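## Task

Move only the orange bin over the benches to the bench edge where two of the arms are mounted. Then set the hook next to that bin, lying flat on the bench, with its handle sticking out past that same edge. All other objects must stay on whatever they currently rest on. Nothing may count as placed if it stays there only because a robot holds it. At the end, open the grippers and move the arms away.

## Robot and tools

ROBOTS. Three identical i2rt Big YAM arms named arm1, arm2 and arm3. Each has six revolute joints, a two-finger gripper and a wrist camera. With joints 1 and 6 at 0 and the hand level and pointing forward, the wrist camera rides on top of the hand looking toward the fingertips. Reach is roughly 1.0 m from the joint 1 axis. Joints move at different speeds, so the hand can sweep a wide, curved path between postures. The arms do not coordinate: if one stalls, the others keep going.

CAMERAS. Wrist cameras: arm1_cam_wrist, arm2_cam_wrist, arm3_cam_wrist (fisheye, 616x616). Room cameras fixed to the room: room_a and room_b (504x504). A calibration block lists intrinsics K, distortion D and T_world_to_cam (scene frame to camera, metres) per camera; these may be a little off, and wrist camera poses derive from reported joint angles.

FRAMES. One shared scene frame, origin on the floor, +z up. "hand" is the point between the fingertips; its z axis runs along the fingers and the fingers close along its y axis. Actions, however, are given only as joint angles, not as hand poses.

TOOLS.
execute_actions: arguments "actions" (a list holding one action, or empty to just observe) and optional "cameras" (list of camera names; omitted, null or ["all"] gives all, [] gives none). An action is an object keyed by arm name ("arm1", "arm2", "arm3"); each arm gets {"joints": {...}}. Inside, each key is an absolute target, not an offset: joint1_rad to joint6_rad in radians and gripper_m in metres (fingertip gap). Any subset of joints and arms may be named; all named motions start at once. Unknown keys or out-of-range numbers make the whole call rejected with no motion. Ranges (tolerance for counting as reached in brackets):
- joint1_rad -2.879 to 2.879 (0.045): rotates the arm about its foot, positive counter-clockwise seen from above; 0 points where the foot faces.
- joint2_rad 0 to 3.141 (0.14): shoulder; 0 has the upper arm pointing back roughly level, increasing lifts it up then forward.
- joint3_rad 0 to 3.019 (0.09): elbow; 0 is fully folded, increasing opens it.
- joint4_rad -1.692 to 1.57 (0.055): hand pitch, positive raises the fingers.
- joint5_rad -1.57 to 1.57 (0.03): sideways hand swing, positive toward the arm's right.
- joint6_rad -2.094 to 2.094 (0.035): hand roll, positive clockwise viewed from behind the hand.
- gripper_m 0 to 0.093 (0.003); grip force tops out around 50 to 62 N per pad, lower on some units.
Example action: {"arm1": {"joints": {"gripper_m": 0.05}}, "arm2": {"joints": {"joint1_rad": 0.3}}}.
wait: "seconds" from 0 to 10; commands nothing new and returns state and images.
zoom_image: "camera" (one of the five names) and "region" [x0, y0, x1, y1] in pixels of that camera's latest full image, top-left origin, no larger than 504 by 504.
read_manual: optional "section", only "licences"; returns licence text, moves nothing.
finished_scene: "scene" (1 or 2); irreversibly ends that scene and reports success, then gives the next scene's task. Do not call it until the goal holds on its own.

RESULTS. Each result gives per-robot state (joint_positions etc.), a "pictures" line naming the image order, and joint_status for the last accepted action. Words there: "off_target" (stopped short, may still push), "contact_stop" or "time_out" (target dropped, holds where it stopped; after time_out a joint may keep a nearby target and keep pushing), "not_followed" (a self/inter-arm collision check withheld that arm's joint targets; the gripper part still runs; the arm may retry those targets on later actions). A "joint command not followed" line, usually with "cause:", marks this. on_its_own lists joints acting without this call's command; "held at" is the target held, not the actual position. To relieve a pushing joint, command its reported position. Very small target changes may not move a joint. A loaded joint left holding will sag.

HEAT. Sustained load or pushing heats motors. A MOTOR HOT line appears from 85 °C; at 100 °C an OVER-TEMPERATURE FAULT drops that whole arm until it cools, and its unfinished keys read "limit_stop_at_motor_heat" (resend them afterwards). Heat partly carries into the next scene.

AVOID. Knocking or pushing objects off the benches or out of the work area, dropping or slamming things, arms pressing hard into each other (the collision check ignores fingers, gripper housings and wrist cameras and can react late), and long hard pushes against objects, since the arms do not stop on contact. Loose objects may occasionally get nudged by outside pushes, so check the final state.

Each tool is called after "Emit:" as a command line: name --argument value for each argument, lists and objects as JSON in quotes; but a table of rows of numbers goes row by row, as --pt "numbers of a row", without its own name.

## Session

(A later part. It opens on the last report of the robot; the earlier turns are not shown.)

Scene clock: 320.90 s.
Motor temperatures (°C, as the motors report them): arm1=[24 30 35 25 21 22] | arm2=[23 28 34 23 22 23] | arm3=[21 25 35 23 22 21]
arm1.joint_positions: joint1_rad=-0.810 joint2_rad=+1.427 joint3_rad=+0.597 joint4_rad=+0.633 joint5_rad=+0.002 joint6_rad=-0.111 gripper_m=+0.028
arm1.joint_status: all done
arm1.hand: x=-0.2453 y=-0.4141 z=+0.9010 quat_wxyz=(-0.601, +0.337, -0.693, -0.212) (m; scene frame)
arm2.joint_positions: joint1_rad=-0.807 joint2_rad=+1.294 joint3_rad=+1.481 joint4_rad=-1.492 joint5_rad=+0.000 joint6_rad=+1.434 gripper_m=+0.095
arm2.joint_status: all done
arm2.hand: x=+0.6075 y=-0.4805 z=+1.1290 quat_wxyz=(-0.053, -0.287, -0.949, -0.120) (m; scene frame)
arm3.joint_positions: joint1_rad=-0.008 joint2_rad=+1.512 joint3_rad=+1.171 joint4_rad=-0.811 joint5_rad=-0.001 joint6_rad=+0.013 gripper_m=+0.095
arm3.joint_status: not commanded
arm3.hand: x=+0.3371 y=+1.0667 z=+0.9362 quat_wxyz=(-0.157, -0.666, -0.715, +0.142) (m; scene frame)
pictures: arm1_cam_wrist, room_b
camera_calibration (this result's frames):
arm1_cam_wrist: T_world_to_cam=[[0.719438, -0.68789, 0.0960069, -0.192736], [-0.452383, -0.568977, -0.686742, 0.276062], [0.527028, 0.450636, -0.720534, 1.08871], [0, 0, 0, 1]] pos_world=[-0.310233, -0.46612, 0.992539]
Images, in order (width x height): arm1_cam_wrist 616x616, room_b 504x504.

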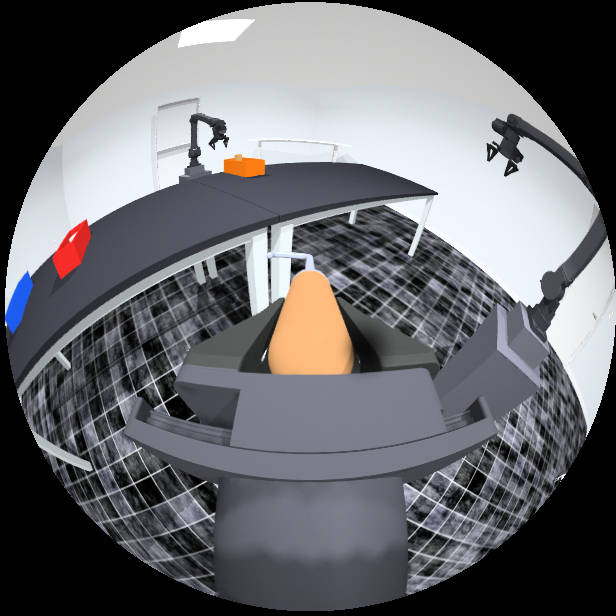

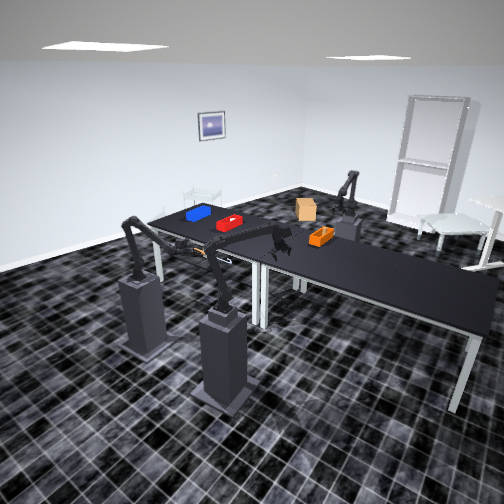

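Emit:
execute_actions --actions '[{"arm2":{"joints":{"joint1_rad":0.72,"joint6_rad":1.55}}}]' --cameras '[]'

Emit:
execute_actions --actions '[{"arm2":{"joints":{"joint2_rad":2.1,"joint3_rad":2.14,"joint4_rad":-1.5}}}]' --cameras '["arm1_cam_wrist","arm2_cam_wrist","room_b"]'

Scene clock: 340.07 s.
Motor temperatures (°C, as the motors report them): arm1=[24 30 33 25 21 22] | arm2=[23 28 34 23 22 23] | arm3=[21 25 35 23 22 21]
arm1.joint_positions: joint1_rad=-0.810 joint2_rad=+1.427 joint3_rad=+0.597 joint4_rad=+0.633 joint5_rad=+0.002 joint6_rad=-0.111 gripper_m=+0.028
arm1.joint_status: not commanded
arm1.hand: x=-0.2453 y=-0.4141 z=+0.9010 quat_wxyz=(-0.601, +0.337, -0.693, -0.212) (m; scene frame)
arm2.joint_positions: joint1_rad=+0.725 joint2_rad=+1.299 joint3_rad=+1.481 joint4_rad=-1.492 joint5_rad=+0.000 joint6_rad=+1.534 gripper_m=+0.095
arm2.joint_status: all done
arm2.hand: x=+0.0202 y=-0.5035 z=+1.1297 quat_wxyz=(+0.051, +0.406, -0.904, -0.122) (m; scene frame)
arm3.joint_positions: joint1_rad=-0.008 joint2_rad=+1.512 joint3_rad=+1.171 joint4_rad=-0.811 joint5_rad=-0.001 joint6_rad=+0.013 gripper_m=+0.095
arm3.joint_status: not commanded
arm3.hand: x=+0.3371 y=+1.0667 z=+0.9362 quat_wxyz=(-0.157, -0.666, -0.715, +0.142) (m; scene frame)
pictures: none
No camera images: the call's "cameras" was empty. Leave "cameras" out to get every camera's image.

Scene clock: 341.67 s.
Motor temperatures (°C, as the motors report them): arm1=[24 30 33 25 21 22] | arm2=[23 28 34 23 22 23] | arm3=[21 25 35 23 22 21]
arm1.joint_positions: joint1_rad=-0.810 joint2_rad=+1.427 joint3_rad=+0.597 joint4_rad=+0.633 joint5_rad=+0.002 joint6_rad=-0.111 gripper_m=+0.028
arm1.joint_status: not commanded
arm1.hand: x=-0.2453 y=-0.4141 z=+0.9010 quat_wxyz=(-0.601, +0.337, -0.693, -0.212) (m; scene frame)
arm2.joint_positions: joint1_rad=+0.725 joint2_rad=+2.135 joint3_rad=+2.082 joint4_rad=-1.500 joint5_rad=+0.000 joint6_rad=+1.535 gripper_m=+0.095
arm2.joint_status: all done
arm2.hand: x=-0.1562 y=-0.3353 z=+0.9338 quat_wxyz=(+0.005, +0.409, -0.912, -0.010) (m; scene frame)
arm3.joint_positions: joint1_rad=-0.008 joint2_rad=+1.512 joint3_rad=+1.171 joint4_rad=-0.811 joint5_rad=-0.001 joint6_rad=+0.013 gripper_m=+0.095
arm3.joint_status: not commanded
arm3.hand: x=+0.3371 y=+1.0667 z=+0.9362 quat_wxyz=(-0.157, -0.666, -0.715, +0.142) (m; scene frame)
pictures: arm1_cam_wrist, arm2_cam_wrist, room_b
camera_calibration (this result's frames):
arm1_cam_wrist: T_world_to_cam=[[0.719438, -0.68789, 0.0960069, -0.192736], [-0.452383, -0.568977, -0.686742, 0.276062], [0.527028, 0.450636, -0.720534, 1.08871], [0, 0, 0, 1]] pos_world=[-0.310233, -0.46612, 0.992539]
arm2_cam_wrist: T_world_to_cam=[[0.748805, -0.662602, -0.0158061, -0.0932382], [-0.526096, -0.608706, 0.593886, -0.835956], [-0.403131, -0.436389, -0.804394, 0.66303], [0, 0, 0, 1]] pos_world=[-0.102688, -0.281292, 1.02833]
Images, in order (width x height): arm1_cam_wrist 616x616, arm2_cam_wrist 616x616, room_b 504x504.

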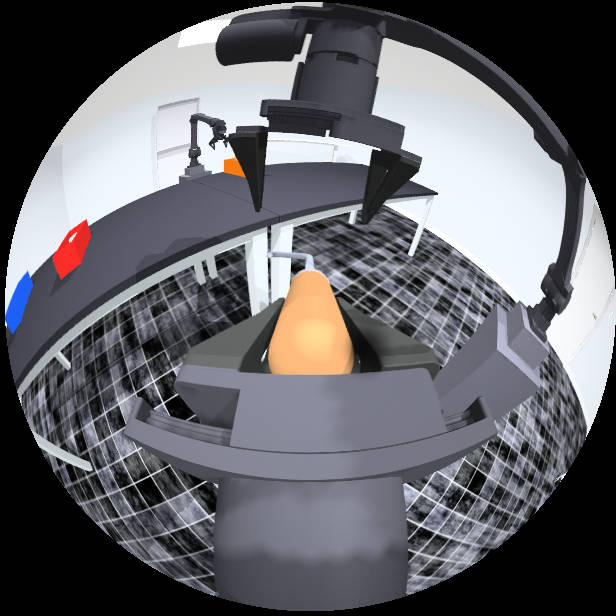

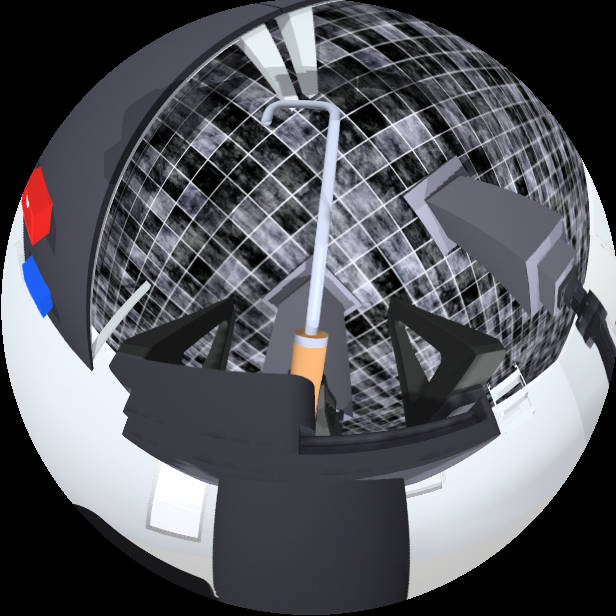

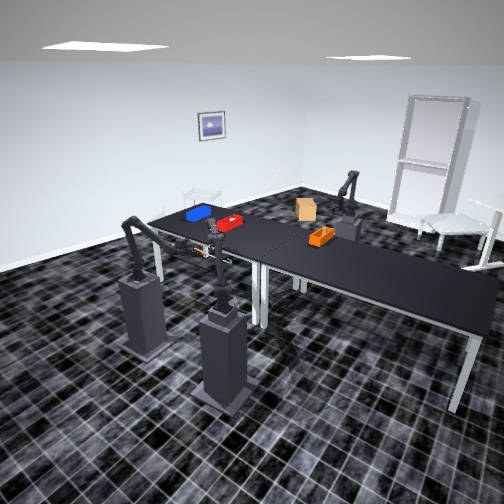

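Emit:
execute_actions --actions '[{"arm2":{"joints":{"joint2_rad":2.16,"joint3_rad":1.92,"joint4_rad":-1.3}}}]' --cameras '["arm1_cam_wrist","arm2_cam_wrist"]'

Scene clock: 361.87 s.
Motor temperatures (°C, as the motors report them): arm1=[24 30 33 25 21 22] | arm2=[23 31 36 23 22 23] | arm3=[21 25 36 23 22 21]
arm1.joint_positions: joint1_rad=-0.810 joint2_rad=+1.427 joint3_rad=+0.597 joint4_rad=+0.633 joint5_rad=+0.002 joint6_rad=-0.111 gripper_m=+0.028
arm1.joint_status: not commanded
arm1.hand: x=-0.2453 y=-0.4141 z=+0.9010 quat_wxyz=(-0.601, +0.337, -0.693, -0.212) (m; scene frame)
arm2.joint_positions: joint1_rad=+0.725 joint2_rad=+2.161 joint3_rad=+1.915 joint4_rad=-1.312 joint5_rad=+0.000 joint6_rad=+1.535 gripper_m=+0.095
arm2.joint_status: all done
arm2.hand: x=-0.1531 y=-0.3385 z=+0.8540 quat_wxyz=(+0.004, +0.409, -0.913, -0.008) (m; scene frame)
arm3.joint_positions: joint1_rad=-0.008 joint2_rad=+1.512 joint3_rad=+1.171 joint4_rad=-0.811 joint5_rad=-0.001 joint6_rad=+0.013 gripper_m=+0.095
arm3.joint_status: not commanded
arm3.hand: x=+0.3371 y=+1.0667 z=+0.9362 quat_wxyz=(-0.157, -0.666, -0.715, +0.142) (m; scene frame)
pictures: arm1_cam_wrist, arm2_cam_wrist
camera_calibration (this result's frames):
arm1_cam_wrist: T_world_to_cam=[[0.719438, -0.68789, 0.0960069, -0.192736], [-0.452383, -0.568977, -0.686742, 0.276062], [0.527028, 0.450636, -0.720534, 1.08871], [0, 0, 0, 1]] pos_world=[-0.310233, -0.46612, 0.992539]
arm2_cam_wrist: T_world_to_cam=[[0.748863, -0.662642, -0.01047, -0.103615], [-0.528381, -0.606518, 0.594095, -0.788688], [-0.400023, -0.439364, -0.804326, 0.598123], [0, 0, 0, 1]] pos_world=[-0.0998708, -0.28422, 0.948557]
Images, in order (width x height): arm1_cam_wrist 616x616, arm2_cam_wrist 616x616.

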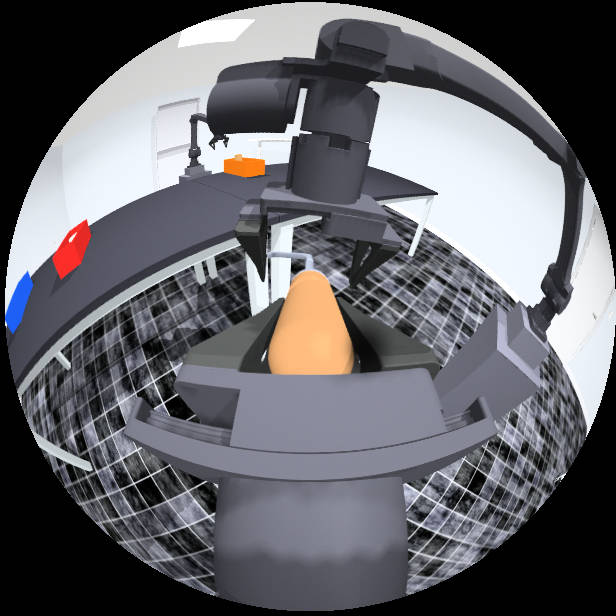

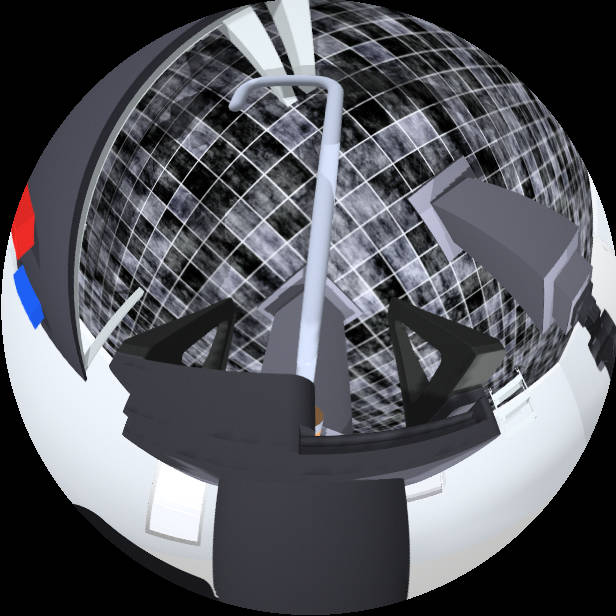

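Emit:
execute_actions --actions '[{"arm2":{"joints":{"gripper_m":0.0}}}]' --cameras '["arm1_cam_wrist","arm2_cam_wrist"]'

Scene clock: 368.10 s.
Motor temperatures (°C, as the motors report them): arm1=[24 29 33 25 21 22] | arm2=[23 31 35 23 22 23] | arm3=[21 25 36 23 22 21]
arm1.joint_positions: joint1_rad=-0.811 joint2_rad=+1.427 joint3_rad=+0.597 joint4_rad=+0.633 joint5_rad=-0.001 joint6_rad=-0.111 gripper_m=+0.028
arm1.joint_status: not commanded
arm1.hand: x=-0.2452 y=-0.4142 z=+0.9010 quat_wxyz=(-0.601, +0.338, -0.692, -0.213) (m; scene frame)
arm2.joint_positions: joint1_rad=+0.724 joint2_rad=+2.161 joint3_rad=+1.915 joint4_rad=-1.307 joint5_rad=+0.000 joint6_rad=+1.576 gripper_m=+0.010
arm2.joint_status: gripper_m off_target (ended at +0.010, target +0.000)
arm2.hand: x=-0.1537 y=-0.3376 z=+0.8540 quat_wxyz=(+0.005, +0.390, -0.921, -0.010) (m; scene frame)
arm3.joint_positions: joint1_rad=-0.008 joint2_rad=+1.512 joint3_rad=+1.171 joint4_rad=-0.811 joint5_rad=-0.001 joint6_rad=+0.013 gripper_m=+0.095
arm3.joint_status: not commanded
arm3.hand: x=+0.3371 y=+1.0667 z=+0.9362 quat_wxyz=(-0.157, -0.666, -0.715, +0.142) (m; scene frame)
pictures: arm1_cam_wrist, arm2_cam_wrist
camera_calibration (this result's frames):
arm1_cam_wrist: T_world_to_cam=[[0.720703, -0.686695, 0.0950617, -0.191174], [-0.451655, -0.569139, -0.687087, 0.276555], [0.525923, 0.452251, -0.720329, 1.08897], [0, 0, 0, 1]] pos_world=[-0.310029, -0.466369, 0.99261]
arm2_cam_wrist: T_world_to_cam=[[0.720886, -0.692892, -0.0149762, -0.113164], [-0.550691, -0.585792, 0.594632, -0.785344], [-0.420789, -0.420414, -0.803859, 0.601112], [0, 0, 0, 1]] pos_world=[-0.0979626, -0.285743, 0.948505]
Images, in order (width x height): arm1_cam_wrist 616x616, arm2_cam_wrist 616x616.

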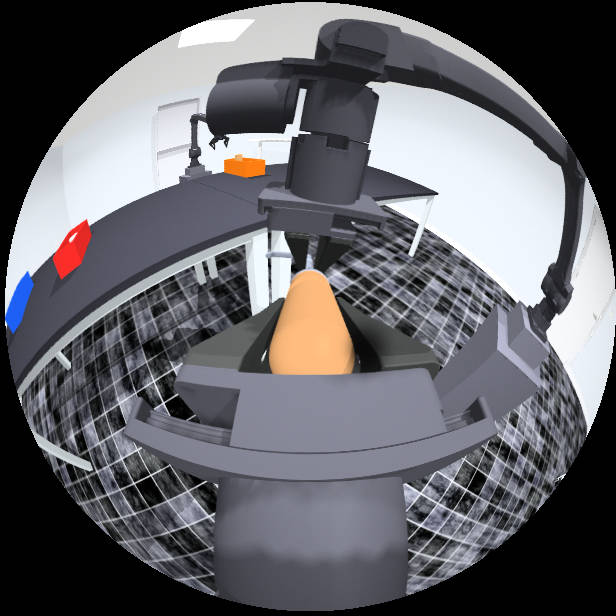

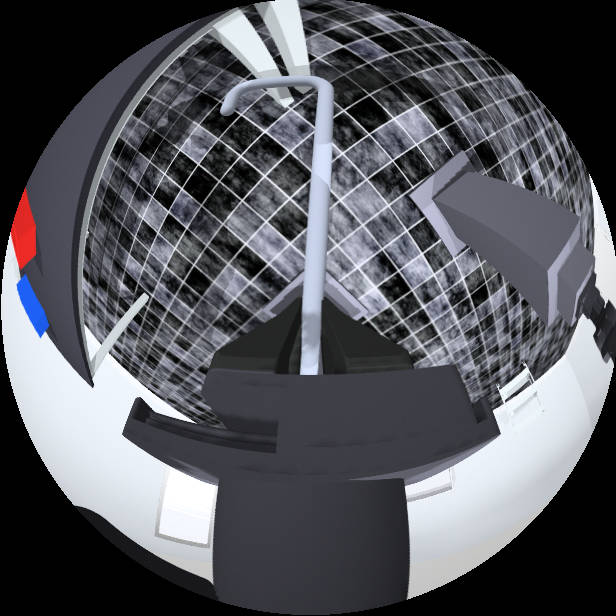

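Emit:
execute_actions --actions '[{"arm1":{"joints":{"gripper_m":0.09}}}]' --cameras '[]'

Emit:
execute_actions --actions '[{"arm1":{"joints":{"joint2_rad":0.9,"joint3_rad":0.35,"joint4_rad":0.4}}}]' --cameras '["arm2_cam_wrist","room_b","room_a"]'

Scene clock: 377.07 s.
Motor temperatures (°C, as the motors report them): arm1=[24 29 33 25 21 22] | arm2=[23 31 34 23 22 23] | arm3=[21 25 36 23 22 21]
arm1.joint_positions: joint1_rad=-0.811 joint2_rad=+1.398 joint3_rad=+0.597 joint4_rad=+0.668 joint5_rad=+0.001 joint6_rad=-0.111 gripper_m=+0.090
arm1.joint_status: all done
arm1.hand: x=-0.2454 y=-0.4149 z=+0.9242 quat_wxyz=(-0.624, +0.328, -0.674, -0.221) (m; scene frame)
arm2.joint_positions: joint1_rad=+0.724 joint2_rad=+2.169 joint3_rad=+1.910 joint4_rad=-1.307 joint5_rad=-0.001 joint6_rad=+1.566 gripper_m=+0.010
arm2.joint_status: not commanded
arm2.hand: x=-0.1521 y=-0.3390 z=+0.8469 quat_wxyz=(+0.003, +0.395, -0.919, -0.004) (m; scene frame)
arm3.joint_positions: joint1_rad=-0.008 joint2_rad=+1.512 joint3_rad=+1.171 joint4_rad=-0.811 joint5_rad=-0.001 joint6_rad=+0.013 gripper_m=+0.095
arm3.joint_status: not commanded
arm3.hand: x=+0.3371 y=+1.0667 z=+0.9362 quat_wxyz=(-0.157, -0.666, -0.715, +0.142) (m; scene frame)
pictures: none
No camera images: the call's "cameras" was empty. Leave "cameras" out to get every camera's image.

Scene clock: 378.30 s.
Motor temperatures (°C, as the motors report them): arm1=[24 29 33 25 21 22] | arm2=[23 31 34 23 22 23] | arm3=[21 25 36 23 22 21]
arm1.joint_positions: joint1_rad=-0.811 joint2_rad=+0.892 joint3_rad=+0.358 joint4_rad=+0.409 joint5_rad=+0.001 joint6_rad=-0.111 gripper_m=+0.090
arm1.joint_status: all done
arm1.hand: x=-0.3322 y=-0.5032 z=+0.9576 quat_wxyz=(-0.627, +0.327, -0.672, -0.222) (m; scene frame)
arm2.joint_positions: joint1_rad=+0.724 joint2_rad=+2.169 joint3_rad=+1.910 joint4_rad=-1.307 joint5_rad=-0.001 joint6_rad=+1.565 gripper_m=+0.010
arm2.joint_status: not commanded
arm2.hand: x=-0.1521 y=-0.3390 z=+0.8469 quat_wxyz=(+0.003, +0.395, -0.919, -0.004) (m; scene frame)
arm3.joint_positions: joint1_rad=-0.008 joint2_rad=+1.512 joint3_rad=+1.171 joint4_rad=-0.811 joint5_rad=-0.001 joint6_rad=+0.013 gripper_m=+0.095
arm3.joint_status: not commanded
arm3.hand: x=+0.3371 y=+1.0667 z=+0.9362 quat_wxyz=(-0.157, -0.666, -0.715, +0.142) (m; scene frame)
pictures: arm2_cam_wrist, room_a, room_b
camera_calibration (this result's frames):
arm2_cam_wrist: T_world_to_cam=[[0.728348, -0.685203, -0.00242038, -0.122294], [-0.549402, -0.5861, 0.59552, -0.781749], [-0.409471, -0.432416, -0.803337, 0.592644], [0, 0, 0, 1]] pos_world=[-0.0977518, -0.28571, 0.941344]
Images, in order (width x height): arm2_cam_wrist 616x616, room_a 504x504, room_b 504x504.

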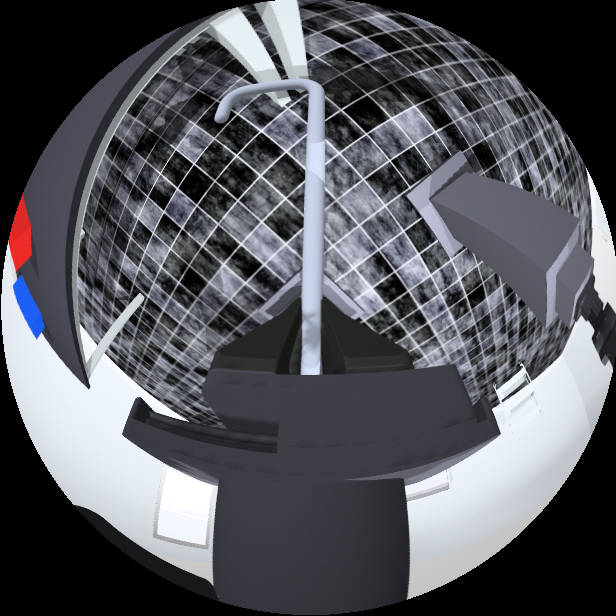

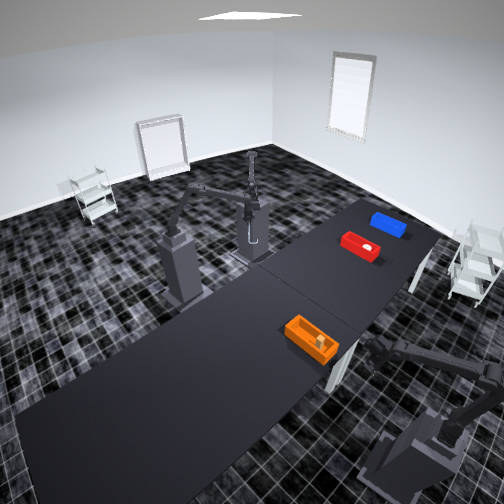

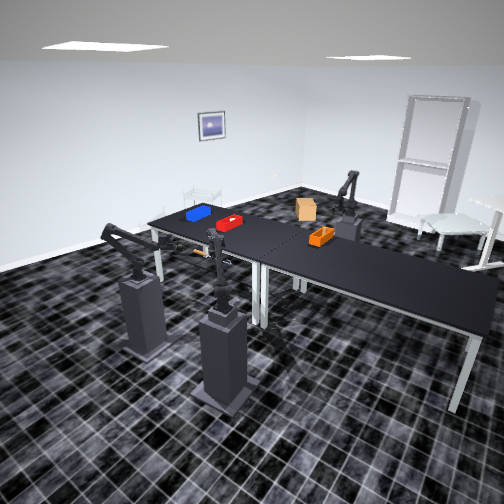

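Emit:
execute_actions --actions '[{"arm1":{"joints":{"joint1_rad":0.5,"joint4_rad":-0.3}},"arm2":{"joints":{"joint2_rad":1.9,"joint3_rad":1.95,"joint4_rad":-1.45}}}]' --cameras '[]'

Emit:
execute_actions --actions '[{"arm2":{"joints":{"joint1_rad":-0.09,"joint6_rad":0}}}]' --cameras '["room_b"]'

Emit:
execute_actions --actions '[{"arm2":{"joints":{"joint2_rad":2.45,"joint3_rad":2.44,"joint4_rad":-0.97}}}]' --cameras '["arm2_cam_wrist","room_b","room_a"]'

Scene clock: 401.00 s.
Motor temperatures (°C, as the motors report them): arm1=[24 28 32 24 21 22] | arm2=[23 32 34 23 22 23] | arm3=[21 25 36 23 22 21]
arm1.joint_positions: joint1_rad=+0.489 joint2_rad=+0.892 joint3_rad=+0.358 joint4_rad=-0.291 joint5_rad=+0.000 joint6_rad=-0.111 gripper_m=+0.090
arm1.joint_status: all done
arm1.hand: x=-0.7847 y=-0.5062 z=+0.8042 quat_wxyz=(-0.203, +0.832, -0.419, -0.303) (m; scene frame)
arm2.joint_positions: joint1_rad=+0.724 joint2_rad=+1.913 joint3_rad=+1.910 joint4_rad=-1.447 joint5_rad=-0.001 joint6_rad=+1.564 gripper_m=+0.010
arm2.joint_status: all done
arm2.hand: x=-0.1246 y=-0.3649 z=+1.0047 quat_wxyz=(+0.026, +0.395, -0.917, -0.057) (m; scene frame)
arm3.joint_positions: joint1_rad=-0.008 joint2_rad=+1.512 joint3_rad=+1.171 joint4_rad=-0.811 joint5_rad=-0.001 joint6_rad=+0.013 gripper_m=+0.095
arm3.joint_status: not commanded
arm3.hand: x=+0.3371 y=+1.0667 z=+0.9362 quat_wxyz=(-0.157, -0.666, -0.715, +0.142) (m; scene frame)
pictures: none
No camera images: the call's "cameras" was empty. Leave "cameras" out to get every camera's image.

Scene clock: 403.13 s.
Motor temperatures (°C, as the motors report them): arm1=[24 28 32 24 21 22] | arm2=[23 32 34 23 22 23] | arm3=[21 25 36 23 22 21]
arm1.joint_positions: joint1_rad=+0.489 joint2_rad=+0.892 joint3_rad=+0.358 joint4_rad=-0.291 joint5_rad=+0.000 joint6_rad=-0.111 gripper_m=+0.090
arm1.joint_status: not commanded
arm1.hand: x=-0.7847 y=-0.5062 z=+0.8042 quat_wxyz=(-0.203, +0.832, -0.419, -0.303) (m; scene frame)
arm2.joint_positions: joint1_rad=-0.087 joint2_rad=+1.923 joint3_rad=+1.910 joint4_rad=-1.447 joint5_rad=+0.000 joint6_rad=+0.016 gripper_m=+0.010
arm2.joint_status: all done
arm2.hand: x=+0.3292 y=-0.1719 z=+0.9965 quat_wxyz=(-0.038, +0.699, -0.713, -0.041) (m; scene frame)
arm3.joint_positions: joint1_rad=-0.008 joint2_rad=+1.512 joint3_rad=+1.171 joint4_rad=-0.811 joint5_rad=-0.001 joint6_rad=+0.013 gripper_m=+0.095
arm3.joint_status: not commanded
arm3.hand: x=+0.3371 y=+1.0667 z=+0.9362 quat_wxyz=(-0.157, -0.666, -0.715, +0.142) (m; scene frame)
pictures: room_b
Images, in order (width x height): room_b 504x504.

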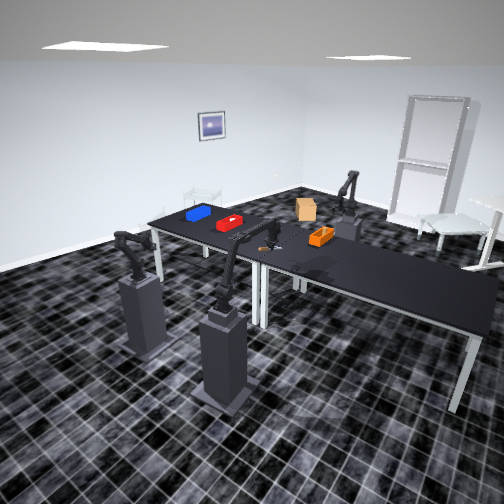

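Scene clock: 404.60 s.
Motor temperatures (°C, as the motors report them): arm1=[24 28 32 24 21 22] | arm2=[23 32 35 23 22 23] | arm3=[21 25 36 23 22 21]
arm1.joint_positions: joint1_rad=+0.489 joint2_rad=+0.892 joint3_rad=+0.358 joint4_rad=-0.291 joint5_rad=+0.000 joint6_rad=-0.111 gripper_m=+0.090
arm1.joint_status: not commanded
arm1.hand: x=-0.7847 y=-0.5062 z=+0.8042 quat_wxyz=(-0.203, +0.832, -0.419, -0.303) (m; scene frame)
arm2.joint_positions: joint1_rad=-0.087 joint2_rad=+2.528 joint3_rad=+2.353 joint4_rad=-0.995 joint5_rad=+0.000 joint6_rad=+0.014 gripper_m=+0.010
arm2.joint_status: all done
arm2.hand: x=+0.3293 y=+0.0457 z=+0.7838 quat_wxyz=(-0.139, +0.686, -0.699, -0.143) (m; scene frame)
arm3.joint_positions: joint1_rad=-0.008 joint2_rad=+1.512 joint3_rad=+1.171 joint4_rad=-0.811 joint5_rad=-0.001 joint6_rad=+0.013 gripper_m=+0.095
arm3.joint_status: not commanded
arm3.hand: x=+0.3371 y=+1.0667 z=+0.9362 quat_wxyz=(-0.157, -0.666, -0.715, +0.142) (m; scene frame)
pictures: arm2_cam_wrist, room_a, room_b
camera_calibration (this result's frames):
arm2_cam_wrist: T_world_to_cam=[[0.999865, -0.0163019, -0.00211314, -0.329686], [-0.0153758, -0.972945, 0.230524, -0.126322], [-0.00581393, -0.23046, -0.973064, 0.896343], [0, 0, 0, 1]] pos_world=[0.33291, 0.0782923, 0.900623]
Images, in order (width x height): arm2_cam_wrist 616x616, room_a 504x504, room_b 504x504.

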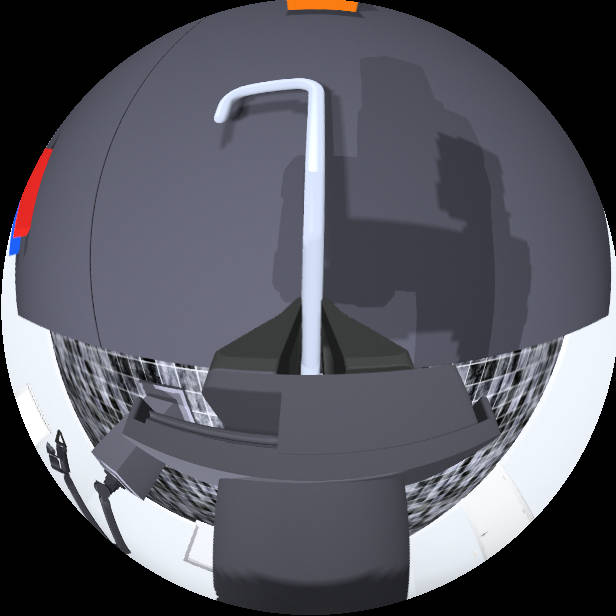

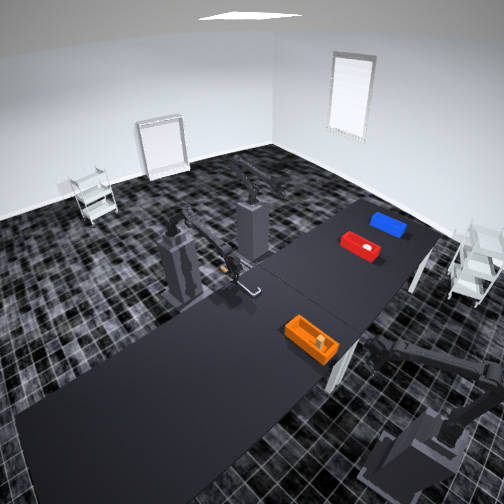

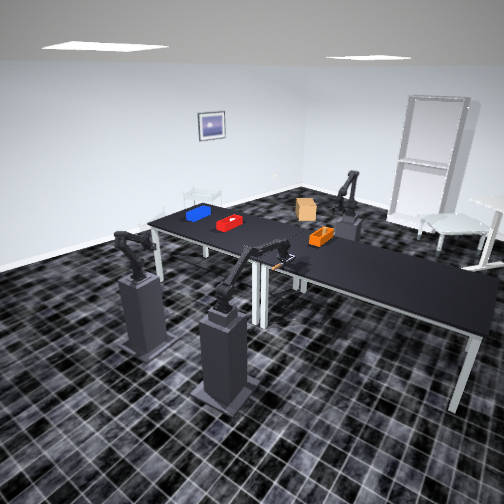

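Emit:
execute_actions --actions '[{"arm2":{"joints":{"joint3_rad":2.72,"joint4_rad":-0.9}}}]' --cameras '[]'

Emit:
execute_actions --actions '[{"arm2":{"joints":{"joint2_rad":2.66}}}]' --cameras '["arm2_cam_wrist","room_b"]'

Scene clock: 414.73 s.
Motor temperatures (°C, as the motors report them): arm1=[24 28 32 24 21 22] | arm2=[23 34 38 23 22 23] | arm3=[21 25 36 23 22 21]
arm1.joint_positions: joint1_rad=+0.489 joint2_rad=+0.892 joint3_rad=+0.358 joint4_rad=-0.291 joint5_rad=+0.000 joint6_rad=-0.111 gripper_m=+0.090
arm1.joint_status: not commanded
arm1.hand: x=-0.7847 y=-0.5062 z=+0.8042 quat_wxyz=(-0.203, +0.832, -0.419, -0.303) (m; scene frame)
arm2.joint_positions: joint1_rad=-0.087 joint2_rad=+2.501 joint3_rad=+2.646 joint4_rad=-0.925 joint5_rad=+0.000 joint6_rad=+0.013 gripper_m=+0.010
arm2.joint_status: all done
arm2.hand: x=+0.3305 y=+0.1216 z=+0.9688 quat_wxyz=(-0.270, +0.646, -0.659, -0.276) (m; scene frame)
arm3.joint_positions: joint1_rad=-0.008 joint2_rad=+1.512 joint3_rad=+1.171 joint4_rad=-0.811 joint5_rad=-0.001 joint6_rad=+0.013 gripper_m=+0.095
arm3.joint_status: not commanded
arm3.hand: x=+0.3371 y=+1.0667 z=+0.9362 quat_wxyz=(-0.157, -0.666, -0.715, +0.142) (m; scene frame)
pictures: none
No camera images: the call's "cameras" was empty. Leave "cameras" out to get every camera's image.

Scene clock: 416.20 s.
Motor temperatures (°C, as the motors report them): arm1=[24 28 32 24 21 22] | arm2=[23 34 39 23 22 23] | arm3=[21 25 36 23 22 21]
arm1.joint_positions: joint1_rad=+0.489 joint2_rad=+0.892 joint3_rad=+0.358 joint4_rad=-0.291 joint5_rad=+0.000 joint6_rad=-0.111 gripper_m=+0.090
arm1.joint_status: not commanded
arm1.hand: x=-0.7847 y=-0.5062 z=+0.8042 quat_wxyz=(-0.203, +0.832, -0.419, -0.303) (m; scene frame)
arm2.joint_positions: joint1_rad=-0.088 joint2_rad=+2.725 joint3_rad=+2.657 joint4_rad=-0.920 joint5_rad=+0.001 joint6_rad=+0.011 gripper_m=+0.010
arm2.joint_status: all done
arm2.hand: x=+0.3304 y=+0.1151 z=+0.7746 quat_wxyz=(-0.202, +0.671, -0.683, -0.206) (m; scene frame)
arm3.joint_positions: joint1_rad=-0.008 joint2_rad=+1.512 joint3_rad=+1.171 joint4_rad=-0.811 joint5_rad=-0.001 joint6_rad=+0.013 gripper_m=+0.095
arm3.joint_status: not commanded
arm3.hand: x=+0.3371 y=+1.0667 z=+0.9362 quat_wxyz=(-0.157, -0.666, -0.715, +0.142) (m; scene frame)
pictures: arm2_cam_wrist, room_b
camera_calibration (this result's frames):
arm2_cam_wrist: T_world_to_cam=[[0.999878, -0.015489, -0.00217916, -0.32972], [-0.0153601, -0.998619, 0.0502365, 0.0859651], [-0.00295427, -0.0501969, -0.998735, 0.901557], [0, 0, 0, 1]] pos_world=[0.333663, 0.125995, 0.89538]
Images, in order (width x height): arm2_cam_wrist 616x616, room_b 504x504.

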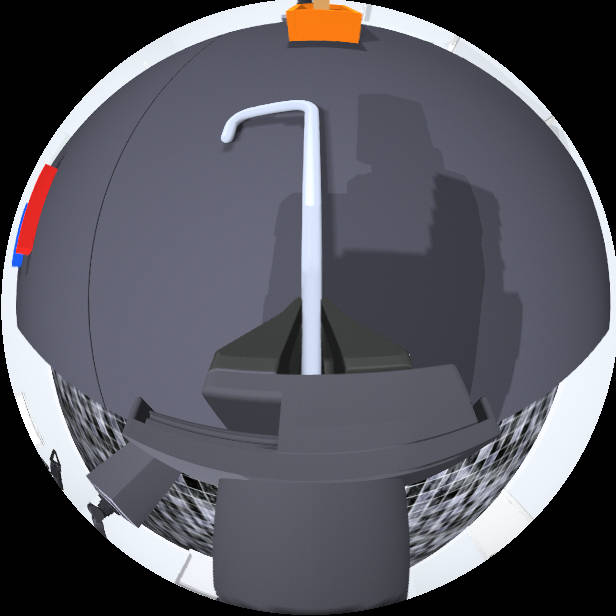

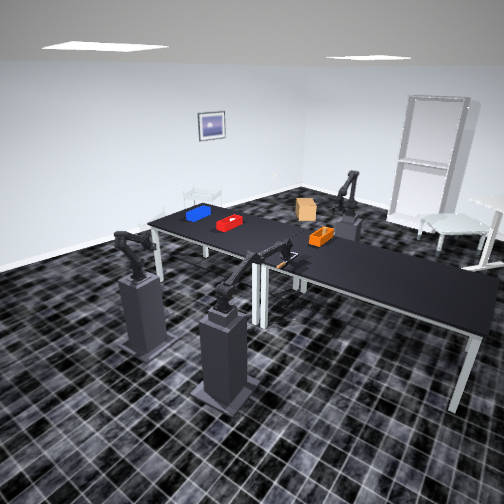

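Emit:
execute_actions --actions '[{"arm2":{"joints":{"joint2_rad":2.725,"gripper_m":0.09}}}]' --cameras '["arm2_cam_wrist","room_b"]'

Scene clock: 421.63 s.
Motor temperatures (°C, as the motors report them): arm1=[24 27 32 24 21 22] | arm2=[23 35 39 23 22 23] | arm3=[21 25 37 23 22 21]
arm1.joint_positions: joint1_rad=+0.489 joint2_rad=+0.892 joint3_rad=+0.358 joint4_rad=-0.291 joint5_rad=+0.000 joint6_rad=-0.111 gripper_m=+0.090
arm1.joint_status: not commanded
arm1.hand: x=-0.7847 y=-0.5062 z=+0.8042 quat_wxyz=(-0.203, +0.832, -0.419, -0.303) (m; scene frame)
arm2.joint_positions: joint1_rad=-0.088 joint2_rad=+2.725 joint3_rad=+2.661 joint4_rad=-0.916 joint5_rad=+0.001 joint6_rad=+0.011 gripper_m=+0.090
arm2.joint_status: all done
arm2.hand: x=+0.3304 y=+0.1167 z=+0.7769 quat_wxyz=(-0.204, +0.670, -0.682, -0.208) (m; scene frame)
arm3.joint_positions: joint1_rad=-0.008 joint2_rad=+1.512 joint3_rad=+1.171 joint4_rad=-0.811 joint5_rad=-0.001 joint6_rad=+0.013 gripper_m=+0.095
arm3.joint_status: not commanded
arm3.hand: x=+0.3371 y=+1.0667 z=+0.9362 quat_wxyz=(-0.157, -0.666, -0.715, +0.142) (m; scene frame)
pictures: arm2_cam_wrist, room_b
camera_calibration (this result's frames):
arm2_cam_wrist: T_world_to_cam=[[0.999877, -0.0155053, -0.00225317, -0.32965], [-0.0153941, -0.998957, 0.0429968, 0.0930905], [-0.0029175, -0.0429568, -0.999073, 0.903335], [0, 0, 0, 1]] pos_world=[0.333678, 0.126687, 0.897752]
Images, in order (width x height): arm2_cam_wrist 616x616, room_b 504x504.

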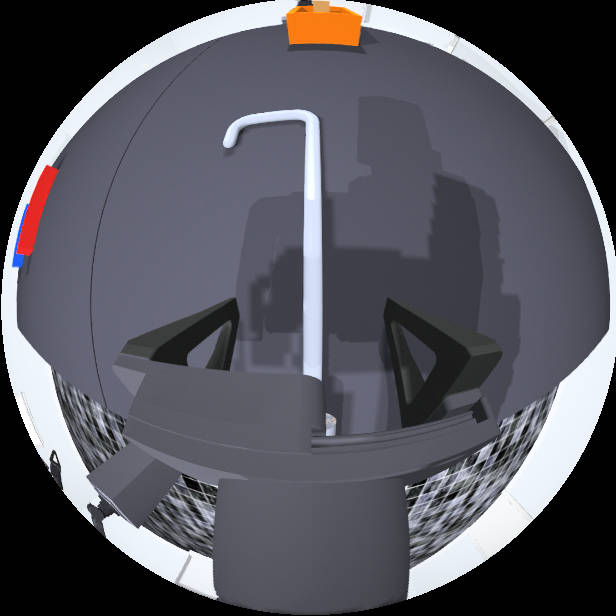

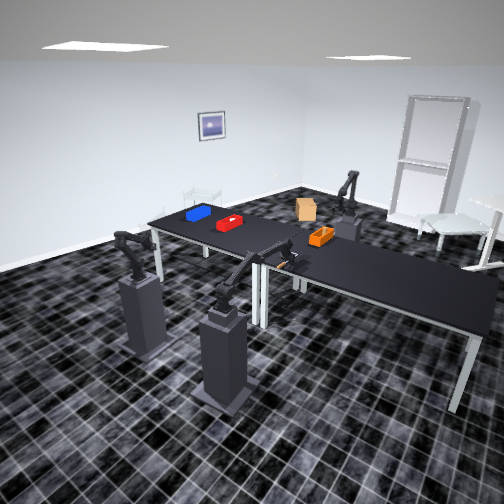

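Emit:
execute_actions --actions '[{"arm2":{"joints":{"joint2_rad":2.2,"joint4_rad":-1.2}},"arm3":{"joints":{"joint1_rad":-0.06,"joint2_rad":1.6,"joint3_rad":0.95,"joint4_rad":0.25}}}]' --cameras '[]'

Emit:
execute_actions --actions '[{"arm2":{"joints":{"joint2_rad":1.3,"joint3_rad":1.2,"joint4_rad":-0.6}},"arm3":{"joints":{"joint2_rad":1.85,"joint3_rad":1.0,"joint4_rad":0.27}}}]' --cameras '["arm3_cam_wrist","room_a","room_b"]'

Scene clock: 475.40 s.
Motor temperatures (°C, as the motors report them): arm1=[24 27 32 24 21 22] | arm2=[23 36 40 23 22 23] | arm3=[21 26 37 23 22 21]
arm1.joint_positions: joint1_rad=+0.489 joint2_rad=+0.892 joint3_rad=+0.358 joint4_rad=-0.291 joint5_rad=+0.000 joint6_rad=-0.111 gripper_m=+0.090
arm1.joint_status: not commanded
arm1.hand: x=-0.7847 y=-0.5062 z=+0.8042 quat_wxyz=(-0.203, +0.832, -0.419, -0.303) (m; scene frame)
arm2.joint_positions: joint1_rad=-0.088 joint2_rad=+2.213 joint3_rad=+2.711 joint4_rad=-1.197 joint5_rad=+0.001 joint6_rad=+0.011 gripper_m=+0.090
arm2.joint_status: all done
arm2.hand: x=+0.3318 y=+0.0294 z=+1.2010 quat_wxyz=(-0.297, +0.635, -0.647, -0.301) (m; scene frame)
arm3.joint_positions: joint1_rad=-0.056 joint2_rad=+1.614 joint3_rad=+0.937 joint4_rad=+0.235 joint5_rad=-0.001 joint6_rad=+0.013 gripper_m=+0.095
arm3.joint_status: all done
arm3.hand: x=+0.3149 y=+0.9668 z=+0.9380 quat_wxyz=(-0.390, -0.589, -0.603, +0.371) (m; scene frame)
pictures: none
No camera images: the call's "cameras" was empty. Leave "cameras" out to get every camera's image.

Scene clock: 477.40 s.
Motor temperatures (°C, as the motors report them): arm1=[24 27 32 24 21 22] | arm2=[23 36 39 23 22 23] | arm3=[21 26 37 23 22 21]
arm1.joint_positions: joint1_rad=+0.489 joint2_rad=+0.892 joint3_rad=+0.358 joint4_rad=-0.291 joint5_rad=+0.000 joint6_rad=-0.111 gripper_m=+0.090
arm1.joint_status: not commanded
arm1.hand: x=-0.7847 y=-0.5062 z=+0.8042 quat_wxyz=(-0.203, +0.832, -0.419, -0.303) (m; scene frame)
arm2.joint_positions: joint1_rad=-0.088 joint2_rad=+1.327 joint3_rad=+1.177 joint4_rad=-0.607 joint5_rad=+0.001 joint6_rad=+0.011 gripper_m=+0.090
arm2.joint_status: all done
arm2.hand: x=+0.3298 y=-0.2445 z=+1.0723 quat_wxyz=(-0.279, +0.643, -0.655, -0.283) (m; scene frame)
arm3.joint_positions: joint1_rad=-0.056 joint2_rad=+1.868 joint3_rad=+0.965 joint4_rad=+0.263 joint5_rad=-0.001 joint6_rad=+0.013 gripper_m=+0.095
arm3.joint_status: all done
arm3.hand: x=+0.3151 y=+0.9601 z=+0.8029 quat_wxyz=(-0.328, -0.623, -0.638, +0.312) (m; scene frame)
pictures: arm3_cam_wrist, room_a, room_b
camera_calibration (this result's frames):
arm3_cam_wrist: T_world_to_cam=[[-0.998915, -0.0417262, -0.0207021, 0.370236], [-0.0333866, 0.951304, -0.306441, -0.651818], [0.0324806, -0.305417, -0.951665, 1.17592], [0, 0, 0, 1]] pos_world=[0.309878, 0.99467, 0.926999]
Images, in order (width x height): arm3_cam_wrist 616x616, room_a 504x504, room_b 504x504.

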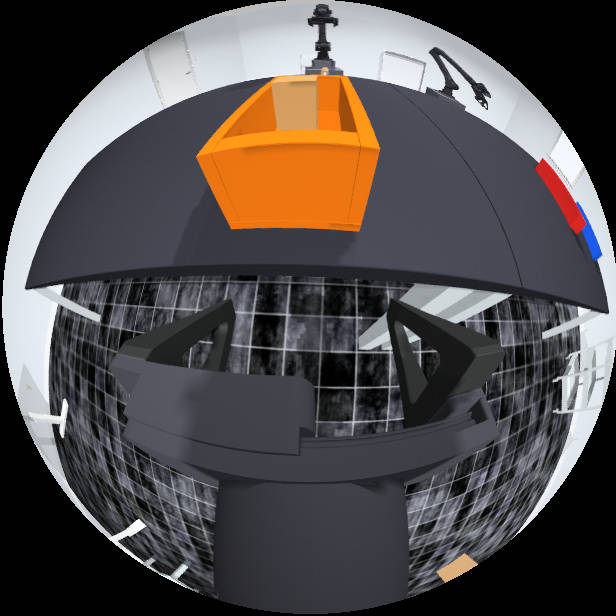

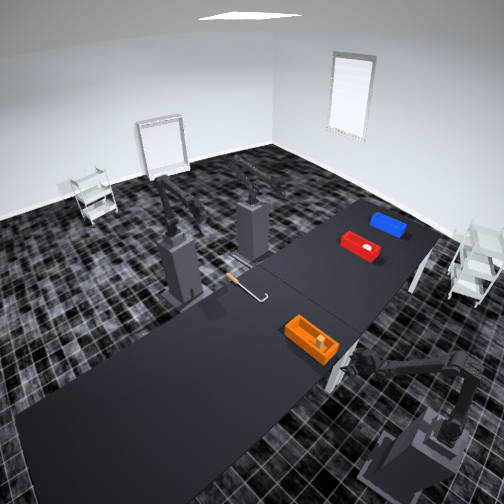

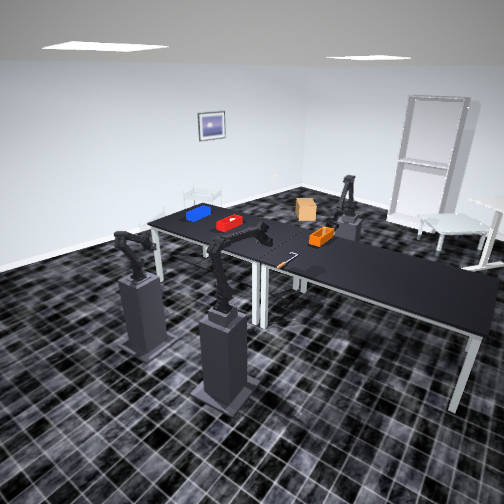

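Emit:
execute_actions --actions '[{"arm3":{"joints":{"joint1_rad":-0.015,"joint2_rad":1.99,"joint3_rad":1.25,"joint4_rad":0.185}}}]' --cameras '[]'

Emit:
execute_actions --actions '[{"arm3":{"joints":{"joint2_rad":2.12,"joint3_rad":1.47,"joint4_rad":0.086}}}]' --cameras '["arm3_cam_wrist","room_a"]'

Scene clock: 487.33 s.
Motor temperatures (°C, as the motors report them): arm1=[24 26 32 24 21 22] | arm2=[23 34 38 23 22 23] | arm3=[21 26 38 23 22 21]
arm1.joint_positions: joint1_rad=+0.489 joint2_rad=+0.892 joint3_rad=+0.358 joint4_rad=-0.291 joint5_rad=+0.000 joint6_rad=-0.111 gripper_m=+0.090
arm1.joint_status: not commanded
arm1.hand: x=-0.7847 y=-0.5062 z=+0.8042 quat_wxyz=(-0.203, +0.832, -0.419, -0.303) (m; scene frame)
arm2.joint_positions: joint1_rad=-0.088 joint2_rad=+1.327 joint3_rad=+1.177 joint4_rad=-0.607 joint5_rad=+0.001 joint6_rad=+0.011 gripper_m=+0.090
arm2.joint_status: not commanded
arm2.hand: x=+0.3298 y=-0.2445 z=+1.0723 quat_wxyz=(-0.279, +0.643, -0.655, -0.283) (m; scene frame)
arm3.joint_positions: joint1_rad=-0.021 joint2_rad=+1.987 joint3_rad=+1.201 joint4_rad=+0.190 joint5_rad=-0.001 joint6_rad=+0.012 gripper_m=+0.095
arm3.joint_status: all done
arm3.hand: x=+0.3433 y=+0.8827 z=+0.8183 quat_wxyz=(-0.347, -0.604, -0.642, +0.319) (m; scene frame)
pictures: none
No camera images: the call's "cameras" was empty. Leave "cameras" out to get every camera's image.

Scene clock: 488.27 s.
Motor temperatures (°C, as the motors report them): arm1=[24 26 32 24 21 22] | arm2=[23 34 38 23 22 23] | arm3=[21 26 38 23 22 21]
arm1.joint_positions: joint1_rad=+0.489 joint2_rad=+0.892 joint3_rad=+0.358 joint4_rad=-0.291 joint5_rad=+0.000 joint6_rad=-0.111 gripper_m=+0.090
arm1.joint_status: not commanded
arm1.hand: x=-0.7847 y=-0.5062 z=+0.8042 quat_wxyz=(-0.203, +0.832, -0.419, -0.303) (m; scene frame)
arm2.joint_positions: joint1_rad=-0.088 joint2_rad=+1.327 joint3_rad=+1.177 joint4_rad=-0.607 joint5_rad=+0.001 joint6_rad=+0.011 gripper_m=+0.090
arm2.joint_status: not commanded
arm2.hand: x=+0.3298 y=-0.2445 z=+1.0723 quat_wxyz=(-0.279, +0.643, -0.655, -0.283) (m; scene frame)
arm3.joint_positions: joint1_rad=-0.021 joint2_rad=+2.116 joint3_rad=+1.408 joint4_rad=+0.090 joint5_rad=-0.001 joint6_rad=+0.012 gripper_m=+0.095
arm3.joint_status: all done
arm3.hand: x=+0.3473 y=+0.8263 z=+0.8061 quat_wxyz=(-0.340, -0.608, -0.645, +0.313) (m; scene frame)
pictures: arm3_cam_wrist, room_a
camera_calibration (this result's frames):
arm3_cam_wrist: T_world_to_cam=[[-0.996768, -0.0778711, -0.0197311, 0.425194], [-0.0671666, 0.942617, -0.32705, -0.486957], [0.0440666, -0.324667, -0.944801, 1.14332], [0, 0, 0, 1]] pos_world=[0.340731, 0.863323, 0.929338]
Images, in order (width x height): arm3_cam_wrist 616x616, room_a 504x504.

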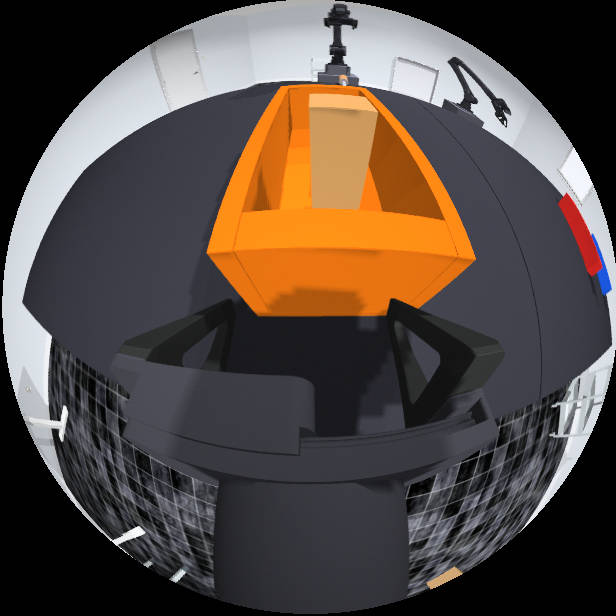

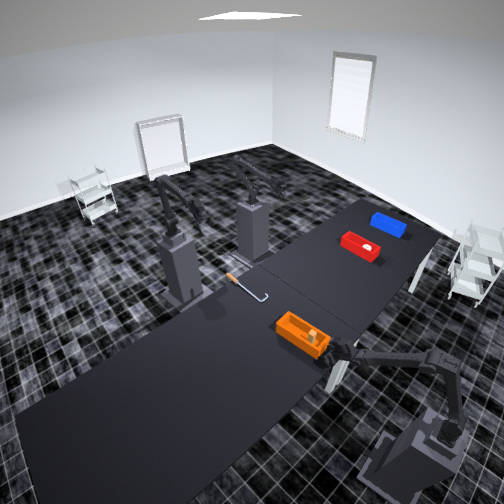

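Emit:
execute_actions --actions '[{"arm3":{"joints":{"joint1_rad":-0.05,"gripper_m":0.045}}}]' --cameras '[]'

Emit:
execute_actions --actions '[{"arm3":{"joints":{"joint2_rad":2.26,"joint3_rad":1.73,"joint4_rad":-0.03}}}]' --cameras '[]'

Emit:
execute_actions --actions '[{"arm3":{"joints":{"joint2_rad":2.40,"joint3_rad":2.02,"joint4_rad":-0.168}}}]' --cameras '["arm3_cam_wrist","room_a"]'

Scene clock: 500.43 s.
Motor temperatures (°C, as the motors report them): arm1=[24 26 33 24 21 22] | arm2=[23 33 38 23 22 23] | arm3=[21 27 40 23 22 21]
arm1.joint_positions: joint1_rad=+0.489 joint2_rad=+0.892 joint3_rad=+0.358 joint4_rad=-0.291 joint5_rad=+0.000 joint6_rad=-0.111 gripper_m=+0.090
arm1.joint_status: not commanded
arm1.hand: x=-0.7847 y=-0.5062 z=+0.8042 quat_wxyz=(-0.203, +0.832, -0.419, -0.303) (m; scene frame)
arm2.joint_positions: joint1_rad=-0.088 joint2_rad=+1.327 joint3_rad=+1.177 joint4_rad=-0.607 joint5_rad=+0.001 joint6_rad=+0.011 gripper_m=+0.090
arm2.joint_status: not commanded
arm2.hand: x=+0.3298 y=-0.2445 z=+1.0723 quat_wxyz=(-0.279, +0.643, -0.655, -0.283) (m; scene frame)
arm3.joint_positions: joint1_rad=-0.042 joint2_rad=+2.116 joint3_rad=+1.408 joint4_rad=+0.090 joint5_rad=-0.001 joint6_rad=+0.012 gripper_m=+0.045
arm3.joint_status: all done
arm3.hand: x=+0.3309 y=+0.8253 z=+0.8061 quat_wxyz=(-0.337, -0.615, -0.639, +0.316) (m; scene frame)
pictures: none
No camera images: the call's "cameras" was empty. Leave "cameras" out to get every camera's image.

Scene clock: 501.47 s.
Motor temperatures (°C, as the motors report them): arm1=[24 26 33 24 21 22] | arm2=[23 33 38 23 22 23] | arm3=[21 27 41 23 22 21]
arm1.joint_positions: joint1_rad=+0.489 joint2_rad=+0.892 joint3_rad=+0.358 joint4_rad=-0.291 joint5_rad=+0.000 joint6_rad=-0.111 gripper_m=+0.090
arm1.joint_status: not commanded
arm1.hand: x=-0.7847 y=-0.5062 z=+0.8042 quat_wxyz=(-0.203, +0.832, -0.419, -0.303) (m; scene frame)
arm2.joint_positions: joint1_rad=-0.088 joint2_rad=+1.327 joint3_rad=+1.177 joint4_rad=-0.607 joint5_rad=+0.001 joint6_rad=+0.011 gripper_m=+0.090
arm2.joint_status: not commanded
arm2.hand: x=+0.3298 y=-0.2445 z=+1.0723 quat_wxyz=(-0.279, +0.643, -0.655, -0.283) (m; scene frame)
arm3.joint_positions: joint1_rad=-0.042 joint2_rad=+2.255 joint3_rad=+1.665 joint4_rad=-0.027 joint5_rad=-0.001 joint6_rad=+0.012 gripper_m=+0.045
arm3.joint_status: all done
arm3.hand: x=+0.3341 y=+0.7604 z=+0.8048 quat_wxyz=(-0.337, -0.615, -0.639, +0.317) (m; scene frame)
pictures: none
No camera images: the call's "cameras" was empty. Leave "cameras" out to get every camera's image.

Scene clock: 502.57 s.
Motor temperatures (°C, as the motors report them): arm1=[24 26 33 24 21 22] | arm2=[23 33 38 23 22 23] | arm3=[21 28 41 23 22 21]
arm1.joint_positions: joint1_rad=+0.489 joint2_rad=+0.892 joint3_rad=+0.358 joint4_rad=-0.291 joint5_rad=+0.000 joint6_rad=-0.111 gripper_m=+0.090
arm1.joint_status: not commanded
arm1.hand: x=-0.7847 y=-0.5062 z=+0.8042 quat_wxyz=(-0.203, +0.832, -0.419, -0.303) (m; scene frame)
arm2.joint_positions: joint1_rad=-0.088 joint2_rad=+1.327 joint3_rad=+1.177 joint4_rad=-0.607 joint5_rad=+0.001 joint6_rad=+0.011 gripper_m=+0.090
arm2.joint_status: not commanded
arm2.hand: x=+0.3298 y=-0.2445 z=+1.0723 quat_wxyz=(-0.279, +0.643, -0.655, -0.283) (m; scene frame)
arm3.joint_positions: joint1_rad=-0.042 joint2_rad=+2.396 joint3_rad=+1.955 joint4_rad=-0.166 joint5_rad=-0.001 joint6_rad=+0.012 gripper_m=+0.045
arm3.joint_status: all done
arm3.hand: x=+0.3372 y=+0.6988 z=+0.8135 quat_wxyz=(-0.341, -0.613, -0.637, +0.320) (m; scene frame)
pictures: arm3_cam_wrist, room_a
camera_calibration (this result's frames):
arm3_cam_wrist: T_world_to_cam=[[-0.998183, -0.0570088, -0.0195126, 0.391123], [-0.0470826, 0.94002, -0.337853, -0.361221], [0.0376029, -0.336321, -0.940996, 1.11659], [0, 0, 0, 1]] pos_world=[0.331418, 0.737385, 0.936297]
Images, in order (width x height): arm3_cam_wrist 616x616, room_a 504x504.

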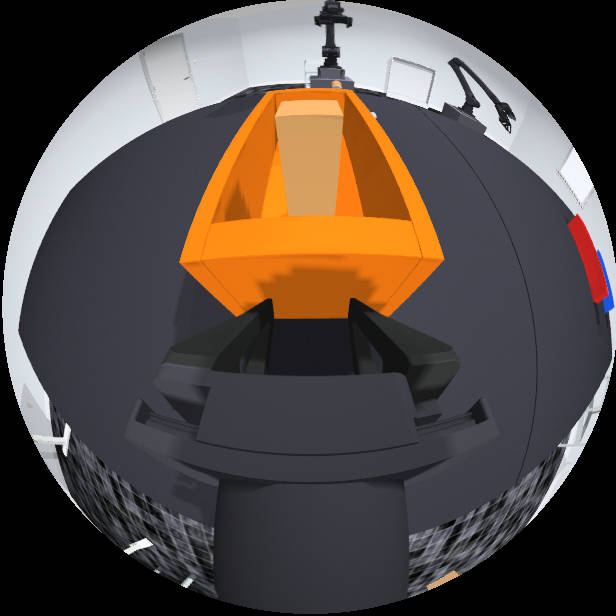

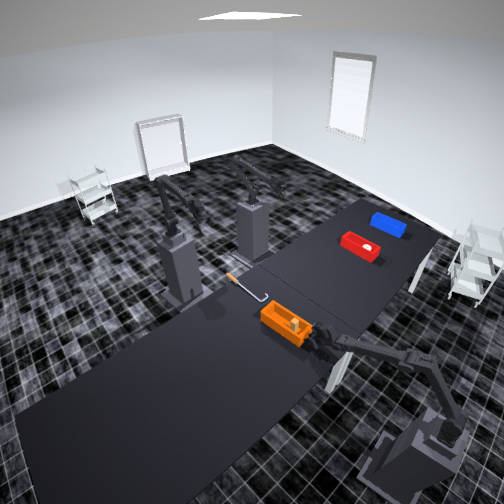

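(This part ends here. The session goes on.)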